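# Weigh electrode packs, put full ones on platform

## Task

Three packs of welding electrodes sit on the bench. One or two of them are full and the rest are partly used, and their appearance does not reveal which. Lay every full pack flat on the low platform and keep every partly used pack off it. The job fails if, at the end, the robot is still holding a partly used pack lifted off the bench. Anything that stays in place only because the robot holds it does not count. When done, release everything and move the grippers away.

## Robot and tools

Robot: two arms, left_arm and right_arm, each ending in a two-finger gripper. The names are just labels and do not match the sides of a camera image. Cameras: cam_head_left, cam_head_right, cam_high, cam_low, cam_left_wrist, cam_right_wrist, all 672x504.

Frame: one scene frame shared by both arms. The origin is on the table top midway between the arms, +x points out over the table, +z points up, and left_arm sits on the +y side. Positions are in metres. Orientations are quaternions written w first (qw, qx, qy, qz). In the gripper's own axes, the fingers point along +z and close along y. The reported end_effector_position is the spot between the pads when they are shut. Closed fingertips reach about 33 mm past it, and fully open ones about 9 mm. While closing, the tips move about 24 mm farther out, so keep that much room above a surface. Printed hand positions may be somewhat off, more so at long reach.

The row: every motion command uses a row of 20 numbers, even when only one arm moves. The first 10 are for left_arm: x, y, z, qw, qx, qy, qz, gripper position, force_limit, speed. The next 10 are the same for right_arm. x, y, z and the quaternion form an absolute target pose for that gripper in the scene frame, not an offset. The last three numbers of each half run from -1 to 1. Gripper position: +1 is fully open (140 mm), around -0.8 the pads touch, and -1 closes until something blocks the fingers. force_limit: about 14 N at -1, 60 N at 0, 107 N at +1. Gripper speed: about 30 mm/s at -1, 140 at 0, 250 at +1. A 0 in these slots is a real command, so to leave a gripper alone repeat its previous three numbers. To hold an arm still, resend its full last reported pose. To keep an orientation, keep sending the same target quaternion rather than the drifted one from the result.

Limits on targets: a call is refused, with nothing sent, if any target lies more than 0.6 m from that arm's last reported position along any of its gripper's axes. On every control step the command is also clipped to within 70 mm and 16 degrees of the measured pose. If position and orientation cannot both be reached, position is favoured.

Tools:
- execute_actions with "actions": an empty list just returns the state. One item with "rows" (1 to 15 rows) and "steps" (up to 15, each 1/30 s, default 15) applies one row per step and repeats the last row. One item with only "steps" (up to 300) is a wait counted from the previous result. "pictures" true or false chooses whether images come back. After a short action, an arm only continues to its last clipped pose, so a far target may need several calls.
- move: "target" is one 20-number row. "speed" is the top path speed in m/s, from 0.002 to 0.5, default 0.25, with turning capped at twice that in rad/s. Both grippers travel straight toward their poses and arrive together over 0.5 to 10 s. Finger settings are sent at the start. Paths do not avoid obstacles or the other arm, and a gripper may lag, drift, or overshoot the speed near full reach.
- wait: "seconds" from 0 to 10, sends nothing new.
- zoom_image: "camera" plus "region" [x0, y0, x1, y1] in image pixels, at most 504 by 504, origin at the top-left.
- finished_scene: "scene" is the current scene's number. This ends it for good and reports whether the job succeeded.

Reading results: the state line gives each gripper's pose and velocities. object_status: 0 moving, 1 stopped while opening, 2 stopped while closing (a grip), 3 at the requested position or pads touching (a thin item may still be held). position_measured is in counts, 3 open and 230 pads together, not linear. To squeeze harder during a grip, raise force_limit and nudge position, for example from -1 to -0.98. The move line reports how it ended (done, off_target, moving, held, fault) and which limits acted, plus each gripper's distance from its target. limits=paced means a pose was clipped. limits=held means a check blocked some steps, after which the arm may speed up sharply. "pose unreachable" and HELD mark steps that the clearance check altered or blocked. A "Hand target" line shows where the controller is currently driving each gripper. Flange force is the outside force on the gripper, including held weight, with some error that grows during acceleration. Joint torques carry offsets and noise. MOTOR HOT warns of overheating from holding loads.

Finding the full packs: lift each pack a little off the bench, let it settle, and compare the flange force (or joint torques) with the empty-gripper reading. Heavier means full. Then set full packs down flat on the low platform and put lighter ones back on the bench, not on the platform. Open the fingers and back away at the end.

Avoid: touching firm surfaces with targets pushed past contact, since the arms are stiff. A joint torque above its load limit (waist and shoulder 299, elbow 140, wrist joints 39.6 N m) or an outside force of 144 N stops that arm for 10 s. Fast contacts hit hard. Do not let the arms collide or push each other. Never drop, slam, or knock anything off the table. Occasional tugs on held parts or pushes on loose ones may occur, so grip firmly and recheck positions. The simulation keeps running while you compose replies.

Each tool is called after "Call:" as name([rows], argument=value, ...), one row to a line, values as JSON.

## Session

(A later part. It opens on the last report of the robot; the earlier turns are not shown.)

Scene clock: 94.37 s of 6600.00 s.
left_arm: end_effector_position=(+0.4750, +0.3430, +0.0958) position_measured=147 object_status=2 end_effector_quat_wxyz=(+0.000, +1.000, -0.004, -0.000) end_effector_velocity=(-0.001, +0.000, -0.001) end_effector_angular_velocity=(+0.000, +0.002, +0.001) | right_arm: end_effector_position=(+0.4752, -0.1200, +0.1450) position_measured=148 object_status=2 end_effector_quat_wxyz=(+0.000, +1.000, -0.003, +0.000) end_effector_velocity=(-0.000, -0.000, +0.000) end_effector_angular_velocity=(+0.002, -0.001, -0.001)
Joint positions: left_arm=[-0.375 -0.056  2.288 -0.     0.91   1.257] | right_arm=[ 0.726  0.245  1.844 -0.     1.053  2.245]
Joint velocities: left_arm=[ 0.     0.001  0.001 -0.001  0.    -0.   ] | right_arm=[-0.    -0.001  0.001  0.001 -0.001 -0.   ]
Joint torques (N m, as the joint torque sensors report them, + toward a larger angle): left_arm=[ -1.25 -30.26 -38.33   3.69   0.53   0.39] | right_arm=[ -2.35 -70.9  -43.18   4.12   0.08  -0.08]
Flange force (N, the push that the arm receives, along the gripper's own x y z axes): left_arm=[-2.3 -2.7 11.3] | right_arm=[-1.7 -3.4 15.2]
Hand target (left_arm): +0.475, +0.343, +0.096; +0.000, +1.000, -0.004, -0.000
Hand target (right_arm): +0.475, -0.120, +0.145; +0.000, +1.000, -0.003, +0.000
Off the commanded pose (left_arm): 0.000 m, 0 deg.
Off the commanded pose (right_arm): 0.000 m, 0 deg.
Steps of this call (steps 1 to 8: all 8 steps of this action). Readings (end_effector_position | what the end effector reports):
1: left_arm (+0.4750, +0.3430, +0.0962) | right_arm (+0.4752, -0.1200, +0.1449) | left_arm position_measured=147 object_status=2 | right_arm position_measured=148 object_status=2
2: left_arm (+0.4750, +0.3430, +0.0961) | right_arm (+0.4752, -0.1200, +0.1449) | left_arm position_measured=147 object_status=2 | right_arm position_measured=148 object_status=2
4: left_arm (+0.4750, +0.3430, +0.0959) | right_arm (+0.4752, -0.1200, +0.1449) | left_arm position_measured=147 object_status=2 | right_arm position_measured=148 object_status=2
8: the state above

Call:
execute_actions([
  {"rows":[[0.475,0.343,0.0955,0,1,-0.0035,0,-1,0.6,-0.5,0.475,-0.12,0.145,0,1,-0.0035,0,-1,0.6,-0.5],[0.475,0.343,0.0955,0,1,-0.0035,0,-1,0.6,-0.5,0.475,-0.12,0.145,0,1,-0.0035,0,-1,0.6,-0.5],[0.475,0.343,0.0955,0,1,-0.0035,0,-1,0.6,-0.5,0.475,-0.12,0.145,0,1,-0.0035,0,-1,0.6,-0.5],[0.475,0.343,0.0955,0,1,-0.0035,0,-1,0.6,-0.5,0.475,-0.12,0.145,0,1,-0.0035,0,-1,0.6,-0.5],[0.475,0.343,0.0955,0,1,-0.0035,0,0.15,0.6,-0.4,0.475,-0.12,0.145,0,1,-0.0035,0,-1,0.6,-0.5]],"steps":12},
], pictures=false)

Call:
move(target=[0.475,0.343,0.125,0,1,-0.0035,0,0.15,0.6,-0.4,0.475,-0.12,0.145,0,1,-0.0035,0,-1,0.6,-0.5], speed=0.08)

Call:
execute_actions([
  {"steps":5},
], pictures=false)

Call:
execute_actions([
  {"steps":1},
], pictures=false)

Call:
execute_actions([
  {"steps":1},
], pictures=false)

Call:
execute_actions([
  {"steps":1},
], pictures=false)

Call:
execute_actions([
  {"steps":1},
], pictures=false)

Scene clock: 102.10 s of 6600.00 s.
left_arm: end_effector_position=(+0.4750, +0.3430, +0.0955) position_measured=114 object_status=0 end_effector_quat_wxyz=(-0.000, +1.000, -0.004, +0.000) end_effector_velocity=(+0.000, -0.000, +0.000) end_effector_angular_velocity=(+0.000, +0.000, -0.001) | right_arm: end_effector_position=(+0.4750, -0.1200, +0.1450) position_measured=148 object_status=2 end_effector_quat_wxyz=(+0.000, +1.000, -0.003, -0.000) end_effector_velocity=(+0.001, +0.001, +0.001) end_effector_angular_velocity=(+0.003, -0.002, -0.001)
Joint positions: left_arm=[-0.375 -0.056  2.288  0.     0.909  1.257] | right_arm=[ 0.726  0.244  1.844 -0.     1.053  2.245]
Joint velocities: left_arm=[-0.     0.    -0.001  0.001  0.001 -0.   ] | right_arm=[-0.     0.    -0.002  0.001 -0.001  0.   ]
Joint torques (N m, as the joint torque sensors report them, + toward a larger angle): left_arm=[ -3.79 -25.87 -35.45   3.23   0.16   0.51] | right_arm=[ -1.71 -68.15 -41.79   3.89  -0.12  -0.04]
Flange force (N, the push that the arm receives, along the gripper's own x y z axes): left_arm=[-2.9 -8.7 1.9] | right_arm=[-1.8 -1.9 10.5]
Hand target (left_arm): +0.475, +0.343, +0.095; +0.000, +1.000, -0.004, -0.000
Hand target (right_arm): +0.475, -0.120, +0.145; -0.000, +1.000, -0.003, +0.000
Off the commanded pose (left_arm): 0.000 m, 0 deg.
Off the commanded pose (right_arm): 0.000 m, 0 deg.
Steps of this call (steps 1 to 90: nothing new was sent; then 4.33 s passed at rest; steps 91 to 102: all 12 steps of this action). Readings (end_effector_position | what the end effector reports):
91: left_arm (+0.4750, +0.3430, +0.0958) | right_arm (+0.4750, -0.1200, +0.1450) | left_arm position_measured=147 object_status=2 | right_arm position_measured=148 object_status=2
92: left_arm (+0.4750, +0.3430, +0.0957) | right_arm (+0.4750, -0.1200, +0.1450) | left_arm position_measured=147 object_status=2 | right_arm position_measured=148 object_status=2
94: left_arm (+0.4750, +0.3430, +0.0956) | right_arm (+0.4750, -0.1200, +0.1450) | left_arm position_measured=147 object_status=2 | right_arm position_measured=148 object_status=2
98: left_arm (+0.4750, +0.3430, +0.0955) | right_arm (+0.4750, -0.1200, +0.1450) | left_arm position_measured=135 object_status=0 | right_arm position_measured=148 object_status=2
102: the state above

Scene clock: 103.13 s of 6600.00 s.
left_arm: end_effector_position=(+0.4749, +0.3430, +0.1250) position_measured=110 object_status=3 end_effector_quat_wxyz=(-0.000, +1.000, -0.003, -0.000) end_effector_velocity=(+0.000, -0.000, +0.001) end_effector_angular_velocity=(-0.000, -0.001, -0.001) | right_arm: end_effector_position=(+0.4750, -0.1200, +0.1450) position_measured=148 object_status=2 end_effector_quat_wxyz=(-0.000, +1.000, -0.003, -0.000) end_effector_velocity=(+0.001, +0.000, +0.000) end_effector_angular_velocity=(+0.001, -0.001, -0.000)
Joint positions: left_arm=[-0.375 -0.092  2.256  0.     0.978  1.257] | right_arm=[0.726 0.244 1.844 0.    1.053 2.245]
Joint velocities: left_arm=[-0.001 -0.001 -0.001  0.     0.001 -0.   ] | right_arm=[-0.    -0.    -0.     0.    -0.001  0.   ]
Joint torques (N m, as the joint torque sensors report them, + toward a larger angle): left_arm=[ -1.09 -25.73 -36.09   3.8    0.2   -0.25] | right_arm=[ -3.48 -69.68 -42.24   4.18  -0.06   0.14]
Flange force (N, the push that the arm receives, along the gripper's own x y z axes): left_arm=[0.0 -3.4 3.1] | right_arm=[-2.5 -4.7 12.6]
Hand target (left_arm): +0.475, +0.343, +0.125; -0.000, +1.000, -0.003, +0.000
Hand target (right_arm): +0.475, -0.120, +0.145; +0.000, +1.000, -0.003, -0.000
Off the commanded pose (left_arm): 0.000 m, 0 deg.
Off the commanded pose (right_arm): 0.000 m, 0 deg.
move: done
camera_calibration (this result's frames):
cam_left_wrist: T_world_to_cam=[[-0.0180113, -0.999376, -0.0303705, 0.362928], [-0.918733, 0.00455856, 0.394853, 0.393611], [-0.394468, 0.0350142, -0.918242, 0.486281], [0, 0, 0, 1]] pos_world=[0.559983, 0.343881, 0.302128]
cam_right_wrist: T_world_to_cam=[[-0.0635607, -0.99792, 0.0107497, -0.0957773], [-0.907573, 0.0622794, 0.415249, 0.381299], [-0.415055, 0.0166374, -0.909644, 0.521212], [0, 0, 0, 1]] pos_world=[0.556301, -0.127997, 0.316813]

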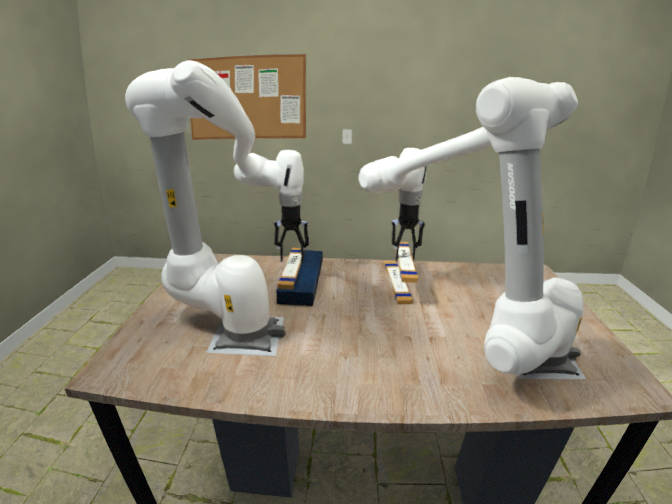

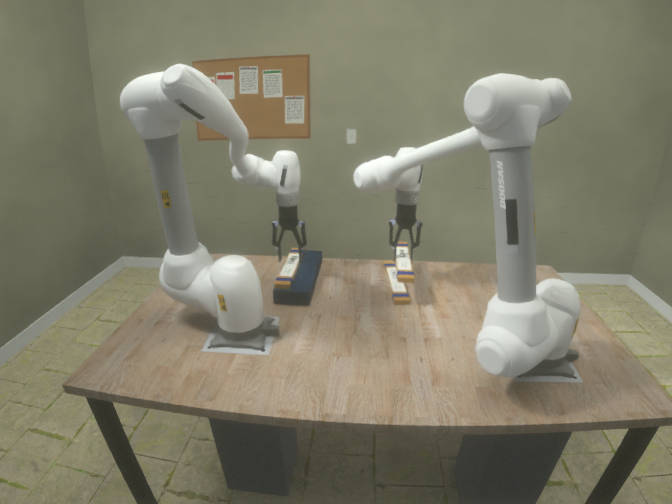

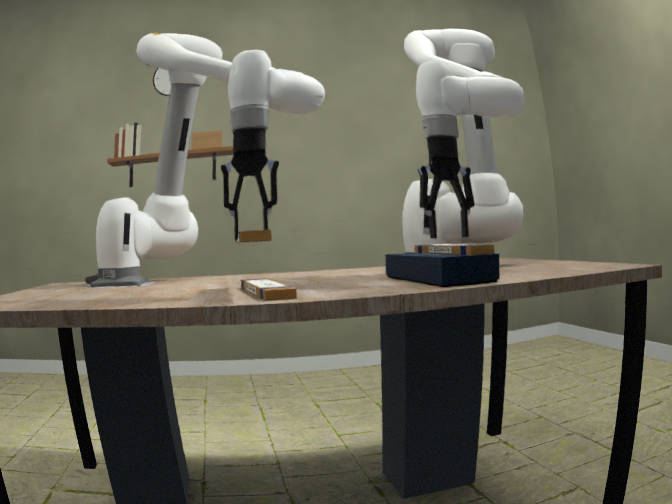

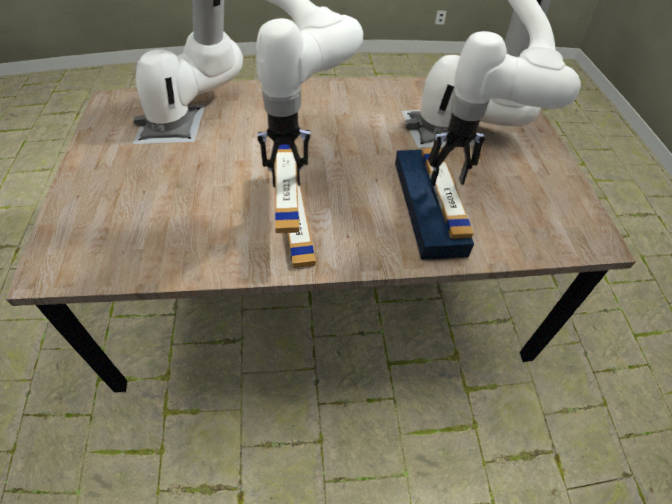

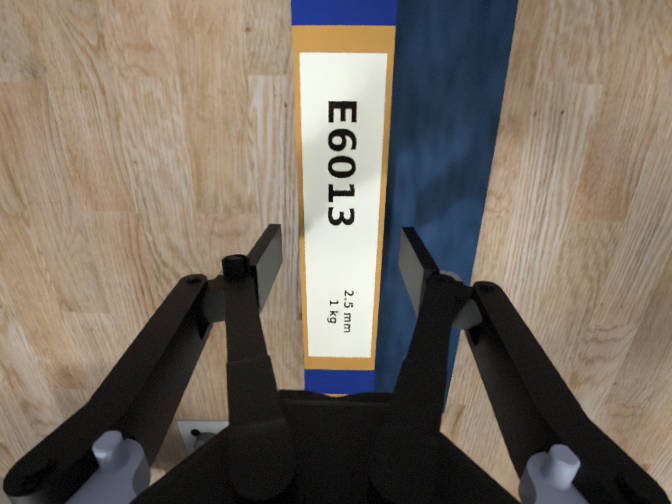

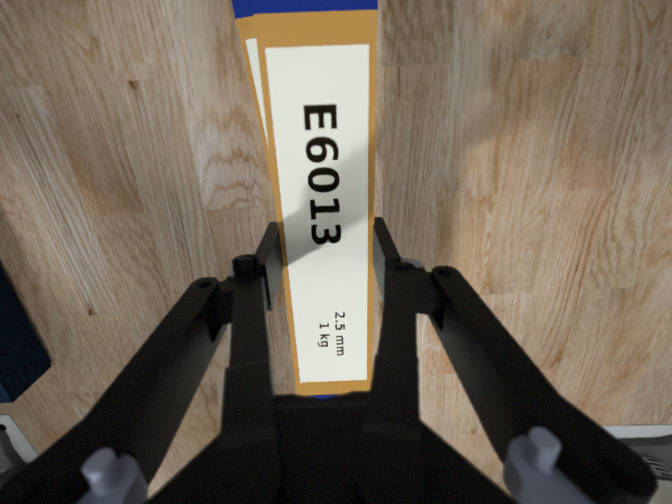

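Scene clock: 103.30 s of 6600.00 s.
left_arm: end_effector_position=(+0.4749, +0.3430, +0.1250) position_measured=110 object_status=3 end_effector_quat_wxyz=(-0.000, +1.000, -0.003, +0.000) end_effector_velocity=(-0.000, +0.000, -0.000) end_effector_angular_velocity=(+0.000, -0.000, +0.000) | right_arm: end_effector_position=(+0.4750, -0.1200, +0.1450) position_measured=148 object_status=2 end_effector_quat_wxyz=(-0.000, +1.000, -0.003, -0.000) end_effector_velocity=(-0.001, +0.000, -0.000) end_effector_angular_velocity=(+0.000, +0.002, -0.000)
Joint positions: left_arm=[-0.375 -0.092  2.256  0.     0.978  1.257] | right_arm=[0.726 0.244 1.844 0.    1.053 2.245]
Joint velocities: left_arm=[ 0.001 -0.     0.     0.    -0.     0.   ] | right_arm=[ 0.001  0.     0.     0.001  0.001 -0.   ]
Joint torques (N m, as the joint torque sensors report them, + toward a larger angle): left_arm=[ -0.53 -22.51 -35.67   3.45   0.17   0.16] | right_arm=[ -1.46 -67.83 -42.12   4.12  -0.21   0.34]
Flange force (N, the push that the arm receives, along the gripper's own x y z axes): left_arm=[-5.6 -2.4 -1.3] | right_arm=[-2.2 -0.4 11.1]
Hand target (left_arm): +0.475, +0.343, +0.125; -0.000, +1.000, -0.003, +0.000
Hand target (right_arm): +0.475, -0.120, +0.145; +0.000, +1.000, -0.003, -0.000
Off the commanded pose (left_arm): 0.000 m, 0 deg.
Off the commanded pose (right_arm): 0.000 m, 0 deg.
Steps of this call (steps 1 to 5: nothing new was sent). Readings (end_effector_position | what the end effector reports):
1: left_arm (+0.4749, +0.3430, +0.1250) | right_arm (+0.4750, -0.1200, +0.1450) | left_arm position_measured=110 object_status=3 | right_arm position_measured=148 object_status=2
2: left_arm (+0.4749, +0.3430, +0.1250) | right_arm (+0.4750, -0.1200, +0.1450) | left_arm position_measured=110 object_status=3 | right_arm position_measured=148 object_status=2
4: left_arm (+0.4749, +0.3430, +0.1250) | right_arm (+0.4750, -0.1200, +0.1450) | left_arm position_measured=110 object_status=3 | right_arm position_measured=148 object_status=2
5: the state above

Scene clock: 103.33 s of 6600.00 s.
left_arm: end_effector_position=(+0.4749, +0.3430, +0.1250) position_measured=110 object_status=3 end_effector_quat_wxyz=(-0.000, +1.000, -0.003, +0.000) end_effector_velocity=(+0.001, -0.000, +0.001) end_effector_angular_velocity=(-0.000, -0.001, +0.000) | right_arm: end_effector_position=(+0.4750, -0.1200, +0.1450) position_measured=148 object_status=2 end_effector_quat_wxyz=(-0.000, +1.000, -0.003, -0.000) end_effector_velocity=(+0.001, -0.000, +0.001) end_effector_angular_velocity=(-0.000, -0.001, -0.001)
Joint positions: left_arm=[-0.375 -0.092  2.256  0.     0.978  1.257] | right_arm=[0.726 0.244 1.844 0.    1.053 2.245]
Joint velocities: left_arm=[ 0.    -0.    -0.001 -0.    -0.     0.   ] | right_arm=[-0.    -0.001 -0.002 -0.001  0.002  0.001]
Joint torques (N m, as the joint torque sensors report them, + toward a larger angle): left_arm=[ -3.11 -27.66 -35.48   3.92   0.42   0.41] | right_arm=[ -2.61 -67.49 -42.6    4.21  -0.14  -0.14]
Flange force (N, the push that the arm receives, along the gripper's own x y z axes): left_arm=[5.4 -5.5 5.0] | right_arm=[-4.9 -1.2 10.8]
Hand target (left_arm): +0.475, +0.343, +0.125; -0.000, +1.000, -0.003, +0.000
Hand target (right_arm): +0.475, -0.120, +0.145; +0.000, +1.000, -0.003, -0.000
Off the commanded pose (left_arm): 0.000 m, 0 deg.
Off the commanded pose (right_arm): 0.000 m, 0 deg.
Steps of this call (step 1: nothing new was sent). Readings (end_effector_position | what the end effector reports):
1: the state above

Scene clock: 103.37 s of 6600.00 s.
left_arm: end_effector_position=(+0.4749, +0.3430, +0.1250) position_measured=110 object_status=3 end_effector_quat_wxyz=(-0.000, +1.000, -0.003, +0.000) end_effector_velocity=(+0.000, +0.000, +0.000) end_effector_angular_velocity=(+0.000, -0.000, +0.001) | right_arm: end_effector_position=(+0.4750, -0.1200, +0.1450) position_measured=148 object_status=2 end_effector_quat_wxyz=(-0.000, +1.000, -0.003, -0.000) end_effector_velocity=(-0.001, -0.001, -0.000) end_effector_angular_velocity=(-0.002, +0.003, -0.001)
Joint positions: left_arm=[-0.375 -0.092  2.256  0.     0.978  1.257] | right_arm=[0.726 0.244 1.844 0.    1.053 2.245]
Joint velocities: left_arm=[ 0.001 -0.    -0.     0.     0.    -0.   ] | right_arm=[-0.001  0.     0.     0.001  0.002 -0.   ]
Joint torques (N m, as the joint torque sensors report them, + toward a larger angle): left_arm=[ -2.39 -23.93 -35.89   3.73   0.16   0.5 ] | right_arm=[ -2.94 -66.89 -42.11   3.82  -0.14  -0.11]
Flange force (N, the push that the arm receives, along the gripper's own x y z axes): left_arm=[-2.4 -5.4 0.7] | right_arm=[-5.2 -1.8 10.6]
Hand target (left_arm): +0.475, +0.343, +0.125; -0.000, +1.000, -0.003, +0.000
Hand target (right_arm): +0.475, -0.120, +0.145; +0.000, +1.000, -0.003, -0.000
Off the commanded pose (left_arm): 0.000 m, 0 deg.
Off the commanded pose (right_arm): 0.000 m, 0 deg.
Steps of this call (step 1: nothing new was sent). Readings (end_effector_position | what the end effector reports):
1: the state above

Scene clock: 103.40 s of 6600.00 s.
left_arm: end_effector_position=(+0.4749, +0.3430, +0.1250) position_measured=110 object_status=3 end_effector_quat_wxyz=(-0.000, +1.000, -0.003, +0.000) end_effector_velocity=(-0.000, -0.000, -0.000) end_effector_angular_velocity=(-0.000, +0.000, -0.000) | right_arm: end_effector_position=(+0.4750, -0.1200, +0.1450) position_measured=148 object_status=2 end_effector_quat_wxyz=(-0.000, +1.000, -0.003, -0.000) end_effector_velocity=(-0.000, -0.000, -0.001) end_effector_angular_velocity=(-0.001, +0.001, -0.000)
Joint positions: left_arm=[-0.375 -0.092  2.256  0.     0.978  1.257] | right_arm=[0.726 0.244 1.844 0.    1.053 2.245]
Joint velocities: left_arm=[-0. -0.  0. -0.  0. -0.] | right_arm=[ 0.     0.002  0.    -0.     0.     0.001]
Joint torques (N m, as the joint torque sensors report them, + toward a larger angle): left_arm=[ -0.89 -23.58 -36.61   3.53   0.57   0.38] | right_arm=[ -3.14 -67.34 -42.63   4.14  -0.04  -0.17]
Flange force (N, the push that the arm receives, along the gripper's own x y z axes): left_arm=[-4.9 -2.2 2.2] | right_arm=[-5.6 -2.1 11.5]
Hand target (left_arm): +0.475, +0.343, +0.125; -0.000, +1.000, -0.003, +0.000
Hand target (right_arm): +0.475, -0.120, +0.145; +0.000, +1.000, -0.003, -0.000
Off the commanded pose (left_arm): 0.000 m, 0 deg.
Off the commanded pose (right_arm): 0.000 m, 0 deg.
Steps of this call (step 1: nothing new was sent). Readings (end_effector_position | what the end effector reports):
1: the state above

Scene clock: 103.43 s of 6600.00 s.
left_arm: end_effector_position=(+0.4749, +0.3430, +0.1250) position_measured=110 object_status=3 end_effector_quat_wxyz=(-0.000, +1.000, -0.003, +0.000) end_effector_velocity=(-0.000, +0.000, -0.000) end_effector_angular_velocity=(+0.000, +0.001, +0.000) | right_arm: end_effector_position=(+0.4750, -0.1200, +0.1450) position_measured=148 object_status=2 end_effector_quat_wxyz=(-0.000, +1.000, -0.003, -0.000) end_effector_velocity=(-0.000, -0.000, +0.000) end_effector_angular_velocity=(-0.000, +0.001, -0.001)
Joint positions: left_arm=[-0.375 -0.092  2.256  0.     0.978  1.257] | right_arm=[0.726 0.244 1.844 0.    1.053 2.245]
Joint velocities: left_arm=[ 0.  0.  0. -0.  0.  0.] | right_arm=[-0.    -0.    -0.     0.     0.001  0.   ]
Joint torques (N m, as the joint torque sensors report them, + toward a larger angle): left_arm=[ -0.63 -25.16 -35.17   3.64   0.51   0.28] | right_arm=[ -2.38 -67.82 -42.32   4.11  -0.2   -0.29]
Flange force (N, the push that the arm receives, along the gripper's own x y z axes): left_arm=[-0.2 -1.0 2.1] | right_arm=[-4.3 -1.7 10.6]
Hand target (left_arm): +0.475, +0.343, +0.125; -0.000, +1.000, -0.003, +0.000
Hand target (right_arm): +0.475, -0.120, +0.145; +0.000, +1.000, -0.003, -0.000
Off the commanded pose (left_arm): 0.000 m, 0 deg.
Off the commanded pose (right_arm): 0.000 m, 0 deg.
Steps of this call (step 1: nothing new was sent). Readings (end_effector_position | what the end effector reports):
1: the state above

Call:
move(target=[0.45,0.78,0.25,0,1,-0.0035,0,0.15,0.6,-0.4,0.477,0.271,0.14,0,1,-0.0035,0,-1,0.6,-0.5], speed=0.3)

Call:
execute_actions([
  {"steps":10},
], pictures=false)

Call:
execute_actions([
  {"steps":1},
], pictures=false)

Call:
execute_actions([
  {"steps":1},
], pictures=false)

Call:
execute_actions([
  {"steps":1},
], pictures=false)

Call:
execute_actions([
  {"steps":1},
], pictures=false)

Call:
execute_actions([
  {"steps":1},
], pictures=false)

Call:
execute_actions([
  {"steps":1},
], pictures=false)

Call:
execute_actions([
  {"steps":1},
], pictures=false)

Scene clock: 114.67 s of 6600.00 s.
left_arm: end_effector_position=(+0.4497, +0.7796, +0.2502) position_measured=110 object_status=3 end_effector_quat_wxyz=(-0.000, +1.000, -0.003, -0.001) end_effector_velocity=(-0.000, +0.001, +0.000) end_effector_angular_velocity=(-0.001, +0.001, -0.000) | right_arm: end_effector_position=(+0.4773, +0.2709, +0.1397) position_measured=148 object_status=2 end_effector_quat_wxyz=(+0.000, +1.000, -0.004, +0.000) end_effector_velocity=(+0.001, +0.001, +0.000) end_effector_angular_velocity=(-0.000, -0.002, +0.000)
Joint positions: left_arm=[ 0.619 -0.036  1.953  0.001  1.226  2.251] | right_arm=[ 1.058  0.71   1.134 -0.001  1.298  2.578]
Joint velocities: left_arm=[ 0.001  0.001 -0.001 -0.     0.001  0.002] | right_arm=[ 0.     0.001 -0.003 -0.002  0.001  0.   ]
Joint torques (N m, as the joint torque sensors report them, + toward a larger angle): left_arm=[ -2.35 -35.49 -40.53   4.29   0.19  -0.01] | right_arm=[  -3.53 -119.99  -46.64    4.47   -0.68   -0.4 ]
Flange force (N, the push that the arm receives, along the gripper's own x y z axes): left_arm=[-4.4 -2.1 2.3] | right_arm=[-2.6 -3.9 11.2]
Hand target (left_arm): +0.450, +0.780, +0.250; -0.000, +1.000, -0.003, -0.001
Hand target (right_arm): +0.477, +0.271, +0.140; +0.000, +1.000, -0.004, +0.000
Off the commanded pose (left_arm): 0.001 m, 0 deg.
Off the commanded pose (right_arm): 0.000 m, 0 deg.
After step 90, 6.20 s passed at rest.
move: done
camera_calibration (this result's frames):
cam_left_wrist: T_world_to_cam=[[-0.0177829, -0.999377, -0.0304697, 0.80244], [-0.918186, 0.00426075, 0.396127, 0.318696], [-0.395751, 0.0350211, -0.91769, 0.576449], [0, 0, 0, 1]] pos_world=[0.535022, 0.780395, 0.427207]
cam_right_wrist: T_world_to_cam=[[-0.0637933, -0.997904, 0.0108214, 0.294647], [-0.907786, 0.0625298, 0.414745, 0.361404], [-0.414553, 0.0166345, -0.909873, 0.51062], [0, 0, 0, 1]] pos_world=[0.558554, 0.262937, 0.31152]

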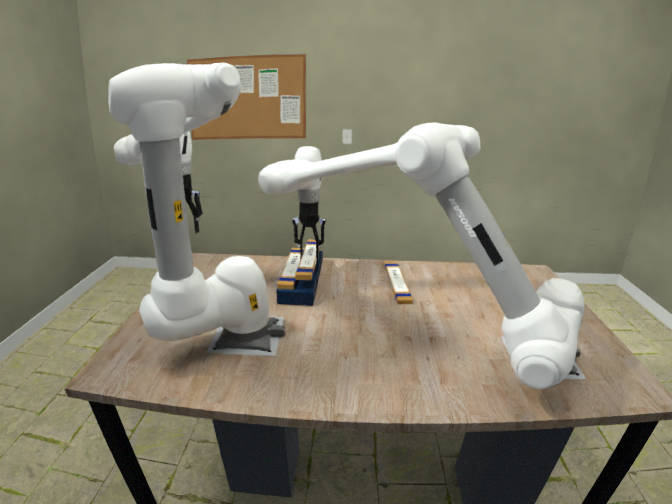

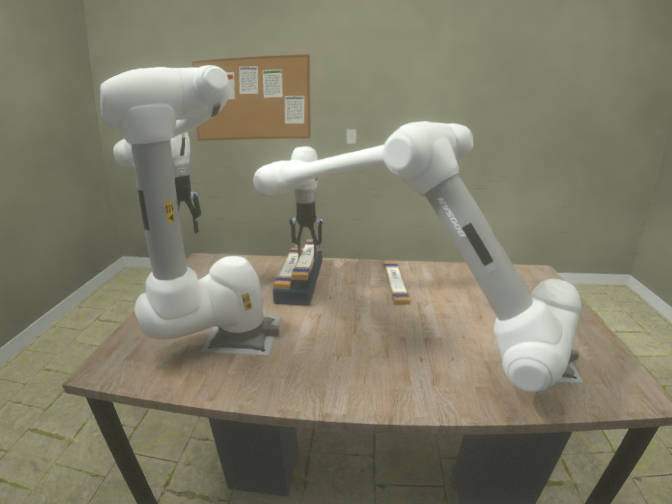

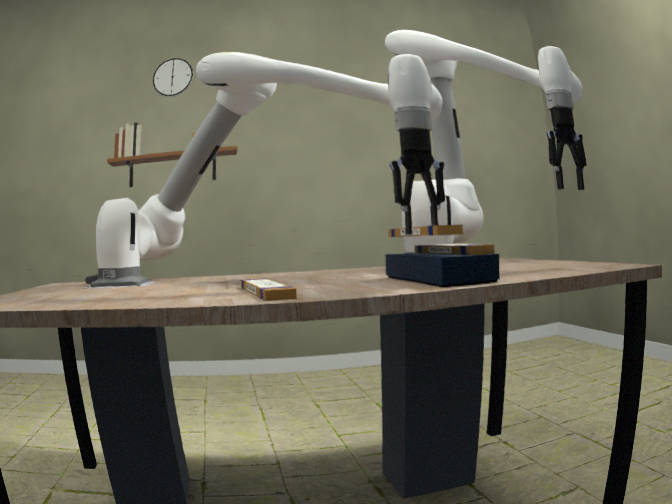

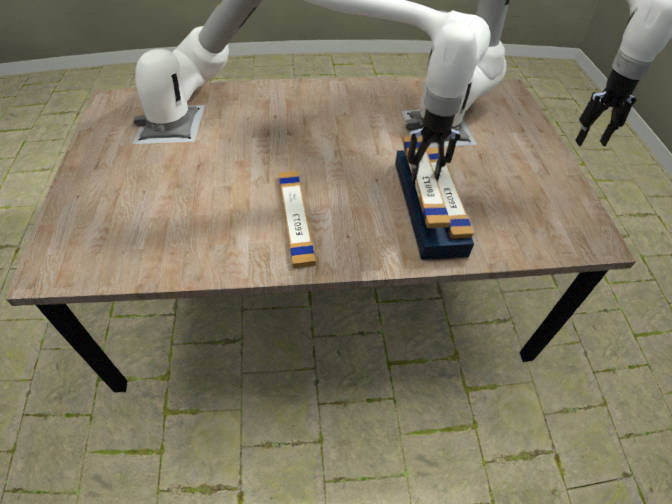

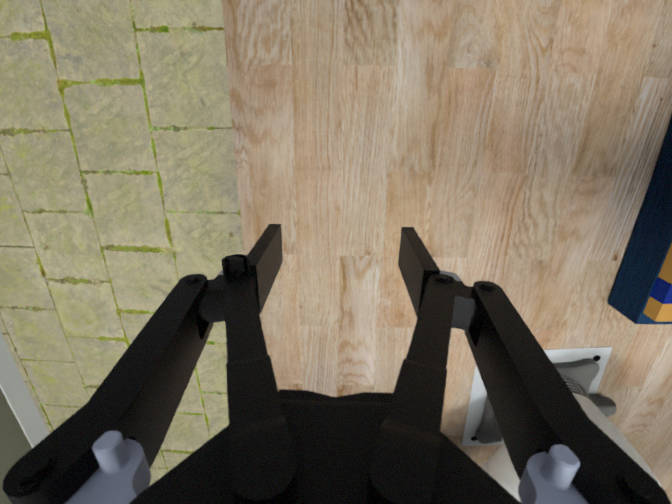

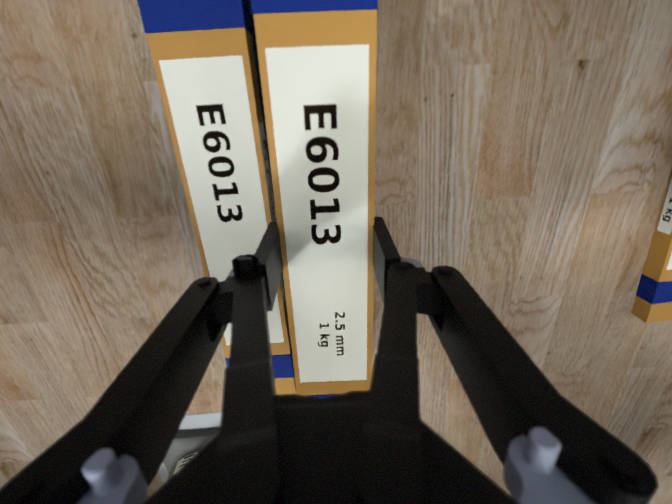

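Scene clock: 115.00 s of 6600.00 s.
left_arm: end_effector_position=(+0.4497, +0.7796, +0.2502) position_measured=110 object_status=3 end_effector_quat_wxyz=(-0.000, +1.000, -0.003, -0.001) end_effector_velocity=(-0.001, -0.000, -0.001) end_effector_angular_velocity=(-0.001, +0.001, +0.001) | right_arm: end_effector_position=(+0.4773, +0.2710, +0.1396) position_measured=148 object_status=2 end_effector_quat_wxyz=(+0.000, +1.000, -0.004, +0.000) end_effector_velocity=(-0.000, +0.001, -0.001) end_effector_angular_velocity=(-0.000, -0.000, +0.001)
Joint positions: left_arm=[ 0.619 -0.036  1.953  0.001  1.226  2.251] | right_arm=[ 1.058  0.71   1.133 -0.001  1.298  2.578]
Joint velocities: left_arm=[ 0.001  0.     0.001  0.    -0.     0.   ] | right_arm=[ 0.001  0.002 -0.001 -0.    -0.     0.   ]
Joint torques (N m, as the joint torque sensors report them, + toward a larger angle): left_arm=[ -1.11 -35.52 -40.51   4.46   0.2    0.25] | right_arm=[  -2.08 -121.71  -47.03    4.57    0.03   -0.14]
Flange force (N, the push that the arm receives, along the gripper's own x y z axes): left_arm=[-2.7 -0.2 2.4] | right_arm=[-0.3 -4.5 14.0]
Hand target (left_arm): +0.450, +0.780, +0.250; -0.000, +1.000, -0.003, -0.001
Hand target (right_arm): +0.477, +0.271, +0.140; +0.000, +1.000, -0.004, +0.000
Off the commanded pose (left_arm): 0.000 m, 0 deg.
Off the commanded pose (right_arm): 0.000 m, 0 deg.
Steps of this call (steps 1 to 10: nothing new was sent). Readings (end_effector_position | what the end effector reports):
1: left_arm (+0.4497, +0.7796, +0.2502) | right_arm (+0.4773, +0.2710, +0.1397) | left_arm position_measured=110 object_status=3 | right_arm position_measured=148 object_status=2
2: left_arm (+0.4497, +0.7796, +0.2502) | right_arm (+0.4773, +0.2710, +0.1397) | left_arm position_measured=110 object_status=3 | right_arm position_measured=148 object_status=2
4: left_arm (+0.4497, +0.7796, +0.2502) | right_arm (+0.4773, +0.2710, +0.1396) | left_arm position_measured=110 object_status=3 | right_arm position_measured=148 object_status=2
8: left_arm (+0.4497, +0.7796, +0.2502) | right_arm (+0.4773, +0.2710, +0.1396) | left_arm position_measured=110 object_status=3 | right_arm position_measured=148 object_status=2
10: the state above

Scene clock: 115.03 s of 6600.00 s.
left_arm: end_effector_position=(+0.4497, +0.7796, +0.2502) position_measured=110 object_status=3 end_effector_quat_wxyz=(-0.000, +1.000, -0.003, -0.001) end_effector_velocity=(-0.000, -0.001, -0.001) end_effector_angular_velocity=(-0.001, +0.001, -0.001) | right_arm: end_effector_position=(+0.4773, +0.2710, +0.1396) position_measured=148 object_status=2 end_effector_quat_wxyz=(+0.000, +1.000, -0.004, +0.000) end_effector_velocity=(-0.000, -0.001, -0.000) end_effector_angular_velocity=(-0.002, +0.001, -0.001)
Joint positions: left_arm=[ 0.619 -0.036  1.953  0.001  1.226  2.251] | right_arm=[ 1.058  0.71   1.133 -0.001  1.298  2.578]
Joint velocities: left_arm=[-0.001 -0.     0.001 -0.     0.     0.   ] | right_arm=[-0.     0.     0.001 -0.     0.001  0.   ]
Joint torques (N m, as the joint torque sensors report them, + toward a larger angle): left_arm=[ -0.88 -35.89 -41.87   4.39   0.25   0.51] | right_arm=[  -2.54 -119.59  -46.38    4.65    0.09   -0.05]
Flange force (N, the push that the arm receives, along the gripper's own x y z axes): left_arm=[-2.9 2.0 4.3] | right_arm=[-1.5 -2.5 12.1]
Hand target (left_arm): +0.450, +0.780, +0.250; -0.000, +1.000, -0.003, -0.001
Hand target (right_arm): +0.477, +0.271, +0.140; +0.000, +1.000, -0.004, +0.000
Off the commanded pose (left_arm): 0.000 m, 0 deg.
Off the commanded pose (right_arm): 0.000 m, 0 deg.
Steps of this call (step 1: nothing new was sent). Readings (end_effector_position | what the end effector reports):
1: the state above

Scene clock: 115.07 s of 6600.00 s.
left_arm: end_effector_position=(+0.4497, +0.7796, +0.2502) position_measured=110 object_status=3 end_effector_quat_wxyz=(-0.000, +1.000, -0.003, -0.001) end_effector_velocity=(-0.000, +0.000, -0.001) end_effector_angular_velocity=(-0.000, -0.000, +0.001) | right_arm: end_effector_position=(+0.4773, +0.2710, +0.1396) position_measured=148 object_status=2 end_effector_quat_wxyz=(+0.000, +1.000, -0.004, +0.000) end_effector_velocity=(+0.000, +0.000, +0.001) end_effector_angular_velocity=(+0.001, -0.001, +0.000)
Joint positions: left_arm=[ 0.619 -0.036  1.953  0.001  1.226  2.251] | right_arm=[ 1.058  0.71   1.133 -0.001  1.298  2.578]
Joint velocities: left_arm=[ 0.001  0.     0.001 -0.    -0.001  0.   ] | right_arm=[-0.    -0.001 -0.001 -0.     0.    -0.001]
Joint torques (N m, as the joint torque sensors report them, + toward a larger angle): left_arm=[ -1.98 -35.4  -40.68   4.2    0.43   0.22] | right_arm=[  -2.96 -119.73  -47.55    4.5    -0.06    0.01]
Flange force (N, the push that the arm receives, along the gripper's own x y z axes): left_arm=[-4.2 -1.3 2.7] | right_arm=[-3.5 -0.3 12.9]
Hand target (left_arm): +0.450, +0.780, +0.250; -0.000, +1.000, -0.003, -0.001
Hand target (right_arm): +0.477, +0.271, +0.140; +0.000, +1.000, -0.004, +0.000
Off the commanded pose (left_arm): 0.000 m, 0 deg.
Off the commanded pose (right_arm): 0.000 m, 0 deg.
Steps of this call (step 1: nothing new was sent). Readings (end_effector_position | what the end effector reports):
1: the state above

Scene clock: 115.10 s of 6600.00 s.
left_arm: end_effector_position=(+0.4497, +0.7796, +0.2502) position_measured=110 object_status=3 end_effector_quat_wxyz=(-0.000, +1.000, -0.003, -0.001) end_effector_velocity=(+0.001, +0.000, +0.001) end_effector_angular_velocity=(+0.001, -0.001, -0.001) | right_arm: end_effector_position=(+0.4773, +0.2710, +0.1396) position_measured=148 object_status=2 end_effector_quat_wxyz=(+0.000, +1.000, -0.004, +0.000) end_effector_velocity=(-0.000, -0.000, +0.000) end_effector_angular_velocity=(+0.000, +0.002, -0.001)
Joint positions: left_arm=[ 0.619 -0.036  1.953  0.001  1.226  2.251] | right_arm=[ 1.058  0.71   1.133 -0.001  1.298  2.578]
Joint velocities: left_arm=[-0.001 -0.    -0.001  0.    -0.    -0.   ] | right_arm=[-0.001 -0.     0.     0.002  0.001 -0.   ]
Joint torques (N m, as the joint torque sensors report them, + toward a larger angle): left_arm=[ -3.14 -33.71 -40.42   4.28   0.17   0.35] | right_arm=[  -0.54 -120.15  -46.67    4.46   -0.3     0.14]
Flange force (N, the push that the arm receives, along the gripper's own x y z axes): left_arm=[-6.7 -1.0 0.7] | right_arm=[0.9 -2.3 12.5]
Hand target (left_arm): +0.450, +0.780, +0.250; -0.000, +1.000, -0.003, -0.001
Hand target (right_arm): +0.477, +0.271, +0.140; +0.000, +1.000, -0.004, +0.000
Off the commanded pose (left_arm): 0.000 m, 0 deg.
Off the commanded pose (right_arm): 0.000 m, 0 deg.
Steps of this call (step 1: nothing new was sent). Readings (end_effector_position | what the end effector reports):
1: the state above

Scene clock: 115.13 s of 6600.00 s.
left_arm: end_effector_position=(+0.4497, +0.7796, +0.2502) position_measured=110 object_status=3 end_effector_quat_wxyz=(-0.000, +1.000, -0.003, -0.001) end_effector_velocity=(-0.001, -0.000, -0.001) end_effector_angular_velocity=(-0.001, +0.001, +0.000) | right_arm: end_effector_position=(+0.4773, +0.2710, +0.1396) position_measured=148 object_status=2 end_effector_quat_wxyz=(+0.000, +1.000, -0.004, +0.000) end_effector_velocity=(+0.001, -0.001, +0.001) end_effector_angular_velocity=(-0.000, -0.001, -0.001)
Joint positions: left_arm=[ 0.619 -0.036  1.953  0.001  1.226  2.251] | right_arm=[ 1.058  0.71   1.133 -0.001  1.298  2.578]
Joint velocities: left_arm=[ 0.     0.     0.002 -0.    -0.     0.   ] | right_arm=[-0.001 -0.001 -0.    -0.001  0.001  0.   ]
Joint torques (N m, as the joint torque sensors report them, + toward a larger angle): left_arm=[ -2.67 -36.14 -40.62   4.03   0.59   0.14] | right_arm=[  -0.49 -117.29  -46.51    4.59   -0.29   -0.37]
Flange force (N, the push that the arm receives, along the gripper's own x y z axes): left_arm=[-4.2 -3.2 3.8] | right_arm=[-1.9 1.5 10.5]
Hand target (left_arm): +0.450, +0.780, +0.250; -0.000, +1.000, -0.003, -0.001
Hand target (right_arm): +0.477, +0.271, +0.140; +0.000, +1.000, -0.004, +0.000
Off the commanded pose (left_arm): 0.000 m, 0 deg.
Off the commanded pose (right_arm): 0.000 m, 0 deg.
Steps of this call (step 1: nothing new was sent). Readings (end_effector_position | what the end effector reports):
1: the state above

Scene clock: 115.17 s of 6600.00 s.
left_arm: end_effector_position=(+0.4497, +0.7796, +0.2502) position_measured=110 object_status=3 end_effector_quat_wxyz=(-0.000, +1.000, -0.003, -0.001) end_effector_velocity=(-0.000, -0.001, -0.001) end_effector_angular_velocity=(-0.001, +0.002, -0.001) | right_arm: end_effector_position=(+0.4773, +0.2710, +0.1396) position_measured=148 object_status=2 end_effector_quat_wxyz=(+0.000, +1.000, -0.004, +0.000) end_effector_velocity=(-0.000, +0.000, -0.000) end_effector_angular_velocity=(-0.001, -0.000, +0.001)
Joint positions: left_arm=[ 0.619 -0.036  1.953  0.001  1.226  2.251] | right_arm=[ 1.058  0.71   1.133 -0.001  1.298  2.578]
Joint velocities: left_arm=[-0.001  0.001  0.001  0.     0.001  0.   ] | right_arm=[ 0.001  0.001 -0.001 -0.001  0.001 -0.   ]
Joint torques (N m, as the joint torque sensors report them, + toward a larger angle): left_arm=[ -4.19 -32.13 -41.84   3.82   0.38  -0.02] | right_arm=[  -3.16 -120.39  -48.21    4.68   -0.25   -0.57]
Flange force (N, the push that the arm receives, along the gripper's own x y z axes): left_arm=[-11.9 0.0 2.4] | right_arm=[-4.5 -0.9 14.4]
Hand target (left_arm): +0.450, +0.780, +0.250; -0.000, +1.000, -0.003, -0.001
Hand target (right_arm): +0.477, +0.271, +0.140; +0.000, +1.000, -0.004, +0.000
Off the commanded pose (left_arm): 0.000 m, 0 deg.
Off the commanded pose (right_arm): 0.000 m, 0 deg.
Steps of this call (step 1: nothing new was sent). Readings (end_effector_position | what the end effector reports):
1: the state above

Scene clock: 115.20 s of 6600.00 s.
left_arm: end_effector_position=(+0.4497, +0.7796, +0.2502) position_measured=110 object_status=3 end_effector_quat_wxyz=(-0.000, +1.000, -0.003, -0.001) end_effector_velocity=(+0.000, -0.000, -0.000) end_effector_angular_velocity=(-0.000, -0.001, +0.001) | right_arm: end_effector_position=(+0.4773, +0.2710, +0.1396) position_measured=148 object_status=2 end_effector_quat_wxyz=(+0.000, +1.000, -0.004, +0.000) end_effector_velocity=(-0.001, -0.001, +0.000) end_effector_angular_velocity=(-0.001, +0.001, +0.000)
Joint positions: left_arm=[ 0.619 -0.036  1.953  0.001  1.226  2.251] | right_arm=[ 1.058  0.71   1.133 -0.001  1.298  2.578]
Joint velocities: left_arm=[ 0.     0.     0.    -0.001 -0.001 -0.   ] | right_arm=[ 0.    -0.001  0.001  0.     0.001  0.   ]
Joint torques (N m, as the joint torque sensors report them, + toward a larger angle): left_arm=[ -2.19 -35.2  -41.59   3.98   0.43   0.43] | right_arm=[  -4.63 -119.38  -47.58    4.75   -0.43   -0.11]
Flange force (N, the push that the arm receives, along the gripper's own x y z axes): left_arm=[-5.5 0.0 3.7] | right_arm=[-5.2 -0.9 12.4]
Hand target (left_arm): +0.450, +0.780, +0.250; -0.000, +1.000, -0.003, -0.001
Hand target (right_arm): +0.477, +0.271, +0.140; +0.000, +1.000, -0.004, +0.000
Off the commanded pose (left_arm): 0.000 m, 0 deg.
Off the commanded pose (right_arm): 0.000 m, 0 deg.
Steps of this call (step 1: nothing new was sent). Readings (end_effector_position | what the end effector reports):
1: the state above

Scene clock: 115.23 s of 6600.00 s.
left_arm: end_effector_position=(+0.4497, +0.7796, +0.2502) position_measured=110 object_status=3 end_effector_quat_wxyz=(-0.000, +1.000, -0.003, -0.001) end_effector_velocity=(-0.000, -0.000, -0.000) end_effector_angular_velocity=(-0.000, -0.000, +0.000) | right_arm: end_effector_position=(+0.4773, +0.2710, +0.1396) position_measured=148 object_status=2 end_effector_quat_wxyz=(+0.000, +1.000, -0.004, +0.000) end_effector_velocity=(+0.001, +0.000, -0.001) end_effector_angular_velocity=(-0.000, -0.001, +0.000)
Joint positions: left_arm=[ 0.619 -0.036  1.953  0.001  1.226  2.251] | right_arm=[ 1.058  0.71   1.133 -0.001  1.298  2.578]
Joint velocities: left_arm=[ 0. -0.  0. -0. -0.  0.] | right_arm=[-0.     0.002 -0.001 -0.001 -0.001 -0.   ]
Joint torques (N m, as the joint torque sensors report them, + toward a larger angle): left_arm=[ -0.03 -35.48 -40.89   4.28   0.35   0.48] | right_arm=[  -2.45 -121.23  -46.64    4.47   -0.35   -0.05]
Flange force (N, the push that the arm receives, along the gripper's own x y z axes): left_arm=[-1.3 2.5 3.0] | right_arm=[0.4 -5.7 13.2]
Hand target (left_arm): +0.450, +0.780, +0.250; -0.000, +1.000, -0.003, -0.001
Hand target (right_arm): +0.477, +0.271, +0.140; +0.000, +1.000, -0.004, +0.000
Off the commanded pose (left_arm): 0.000 m, 0 deg.
Off the commanded pose (right_arm): 0.000 m, 0 deg.
Steps of this call (step 1: nothing new was sent). Readings (end_effector_position | what the end effector reports):
1: the state above

Call:
move(target=[0.45,0.78,0.25,0,1,-0.0035,0,0.15,0.6,-0.4,0.477,0.270,0.119,0,1,-0.0035,0,-1,0.6,-0.5], speed=0.06)

Scene clock: 119.13 s of 6600.00 s.
left_arm: end_effector_position=(+0.4500, +0.7800, +0.2500) position_measured=110 object_status=3 end_effector_quat_wxyz=(-0.000, +1.000, -0.004, +0.000) end_effector_velocity=(-0.000, +0.000, -0.000) end_effector_angular_velocity=(-0.000, +0.001, +0.000) | right_arm: end_effector_position=(+0.4770, +0.2700, +0.1191) position_measured=148 object_status=2 end_effector_quat_wxyz=(-0.000, +1.000, -0.003, +0.000) end_effector_velocity=(+0.000, -0.000, -0.002) end_effector_angular_velocity=(-0.002, +0.002, -0.001)
Joint positions: left_arm=[ 0.62  -0.036  1.953  0.     1.225  2.253] | right_arm=[ 1.058  0.719  1.157 -0.     1.266  2.577]
Joint velocities: left_arm=[0. 0. 0. 0. 0. 0.] | right_arm=[-0.001  0.002  0.     0.001 -0.    -0.   ]
Joint torques (N m, as the joint torque sensors report them, + toward a larger angle): left_arm=[ -3.38 -33.63 -40.62   4.27   0.28   0.02] | right_arm=[  -1.79 -120.34  -46.44    4.44   -0.58    0.19]
Flange force (N, the push that the arm receives, along the gripper's own x y z axes): left_arm=[-8.0 -1.6 1.3] | right_arm=[-0.1 -3.0 12.8]
Hand target (left_arm): +0.450, +0.780, +0.250; +0.000, +1.000, -0.004, -0.000
Hand target (right_arm): +0.477, +0.270, +0.119; -0.000, +1.000, -0.003, -0.000
Off the commanded pose (left_arm): 0.000 m, 0 deg.
Off the commanded pose (right_arm): 0.000 m, 0 deg.
After step 90, 0.13 s passed at rest.
move: done
camera_calibration (this result's frames):
cam_left_wrist: T_world_to_cam=[[-0.0180828, -0.999377, -0.0302965, 0.802977], [-0.918735, 0.00465377, 0.394847, 0.319266], [-0.39446, 0.0349744, -0.918247, 0.575997], [0, 0, 0, 1]] pos_world=[0.535049, 0.780846, 0.427174]
cam_right_wrist: T_world_to_cam=[[-0.0634977, -0.997924, 0.0107217, 0.293806], [-0.907585, 0.0622107, 0.415234, 0.369586], [-0.415039, 0.0166355, -0.909652, 0.49194], [0, 0, 0, 1]] pos_world=[0.558261, 0.26202, 0.29088]

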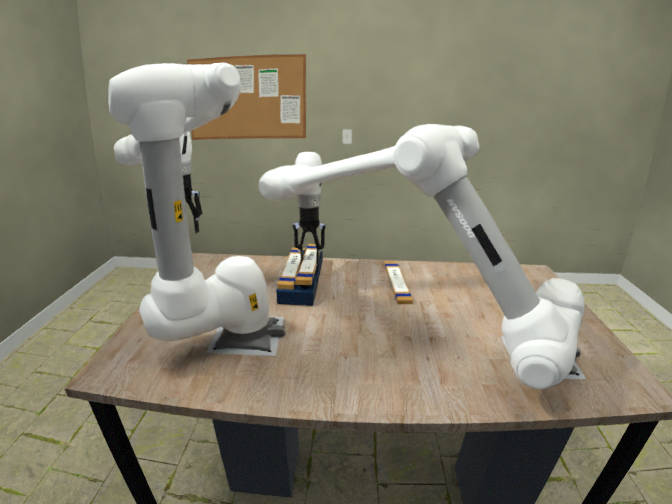

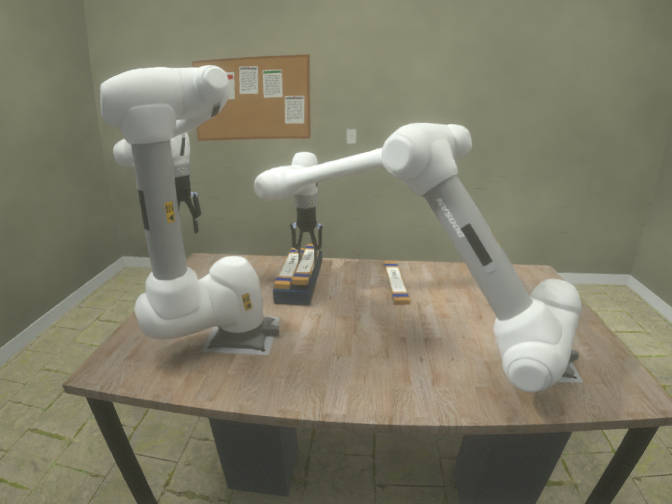

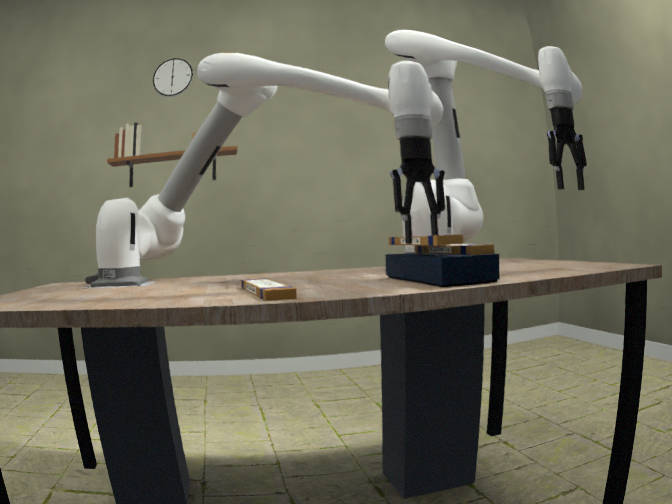

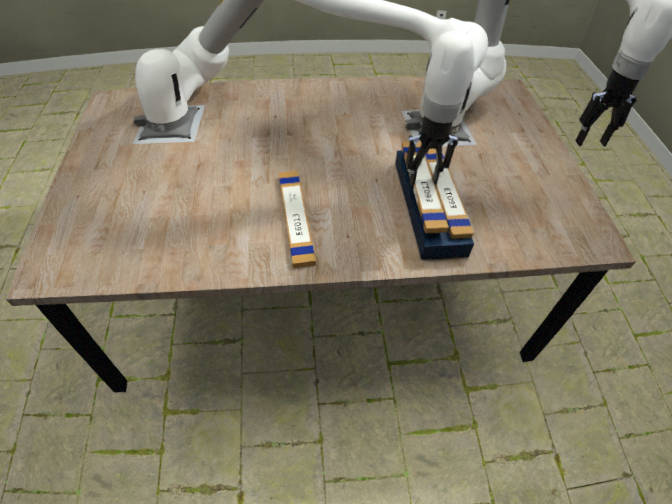

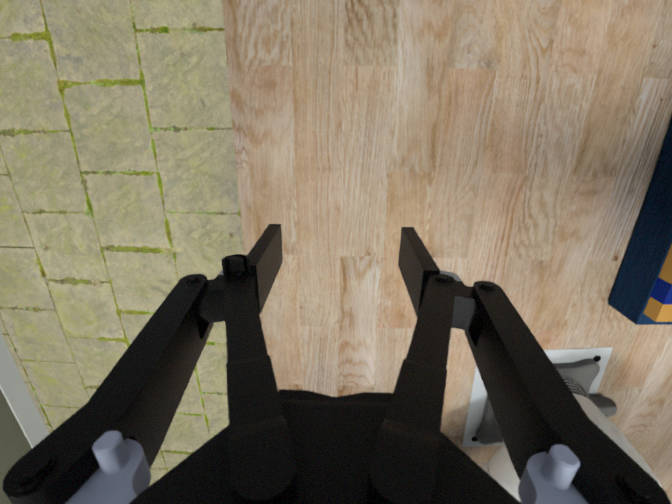

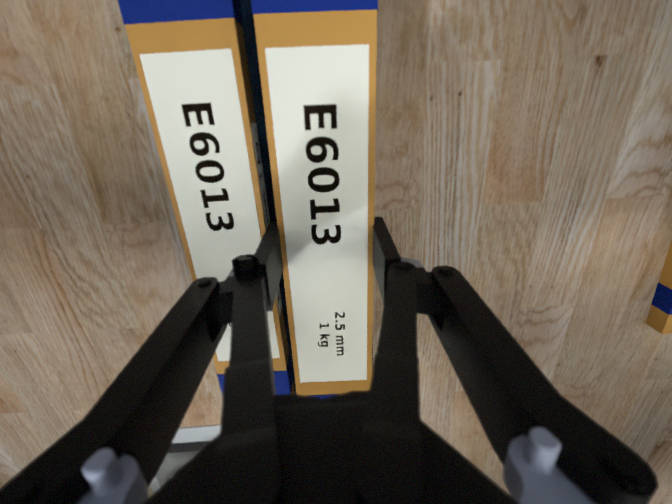

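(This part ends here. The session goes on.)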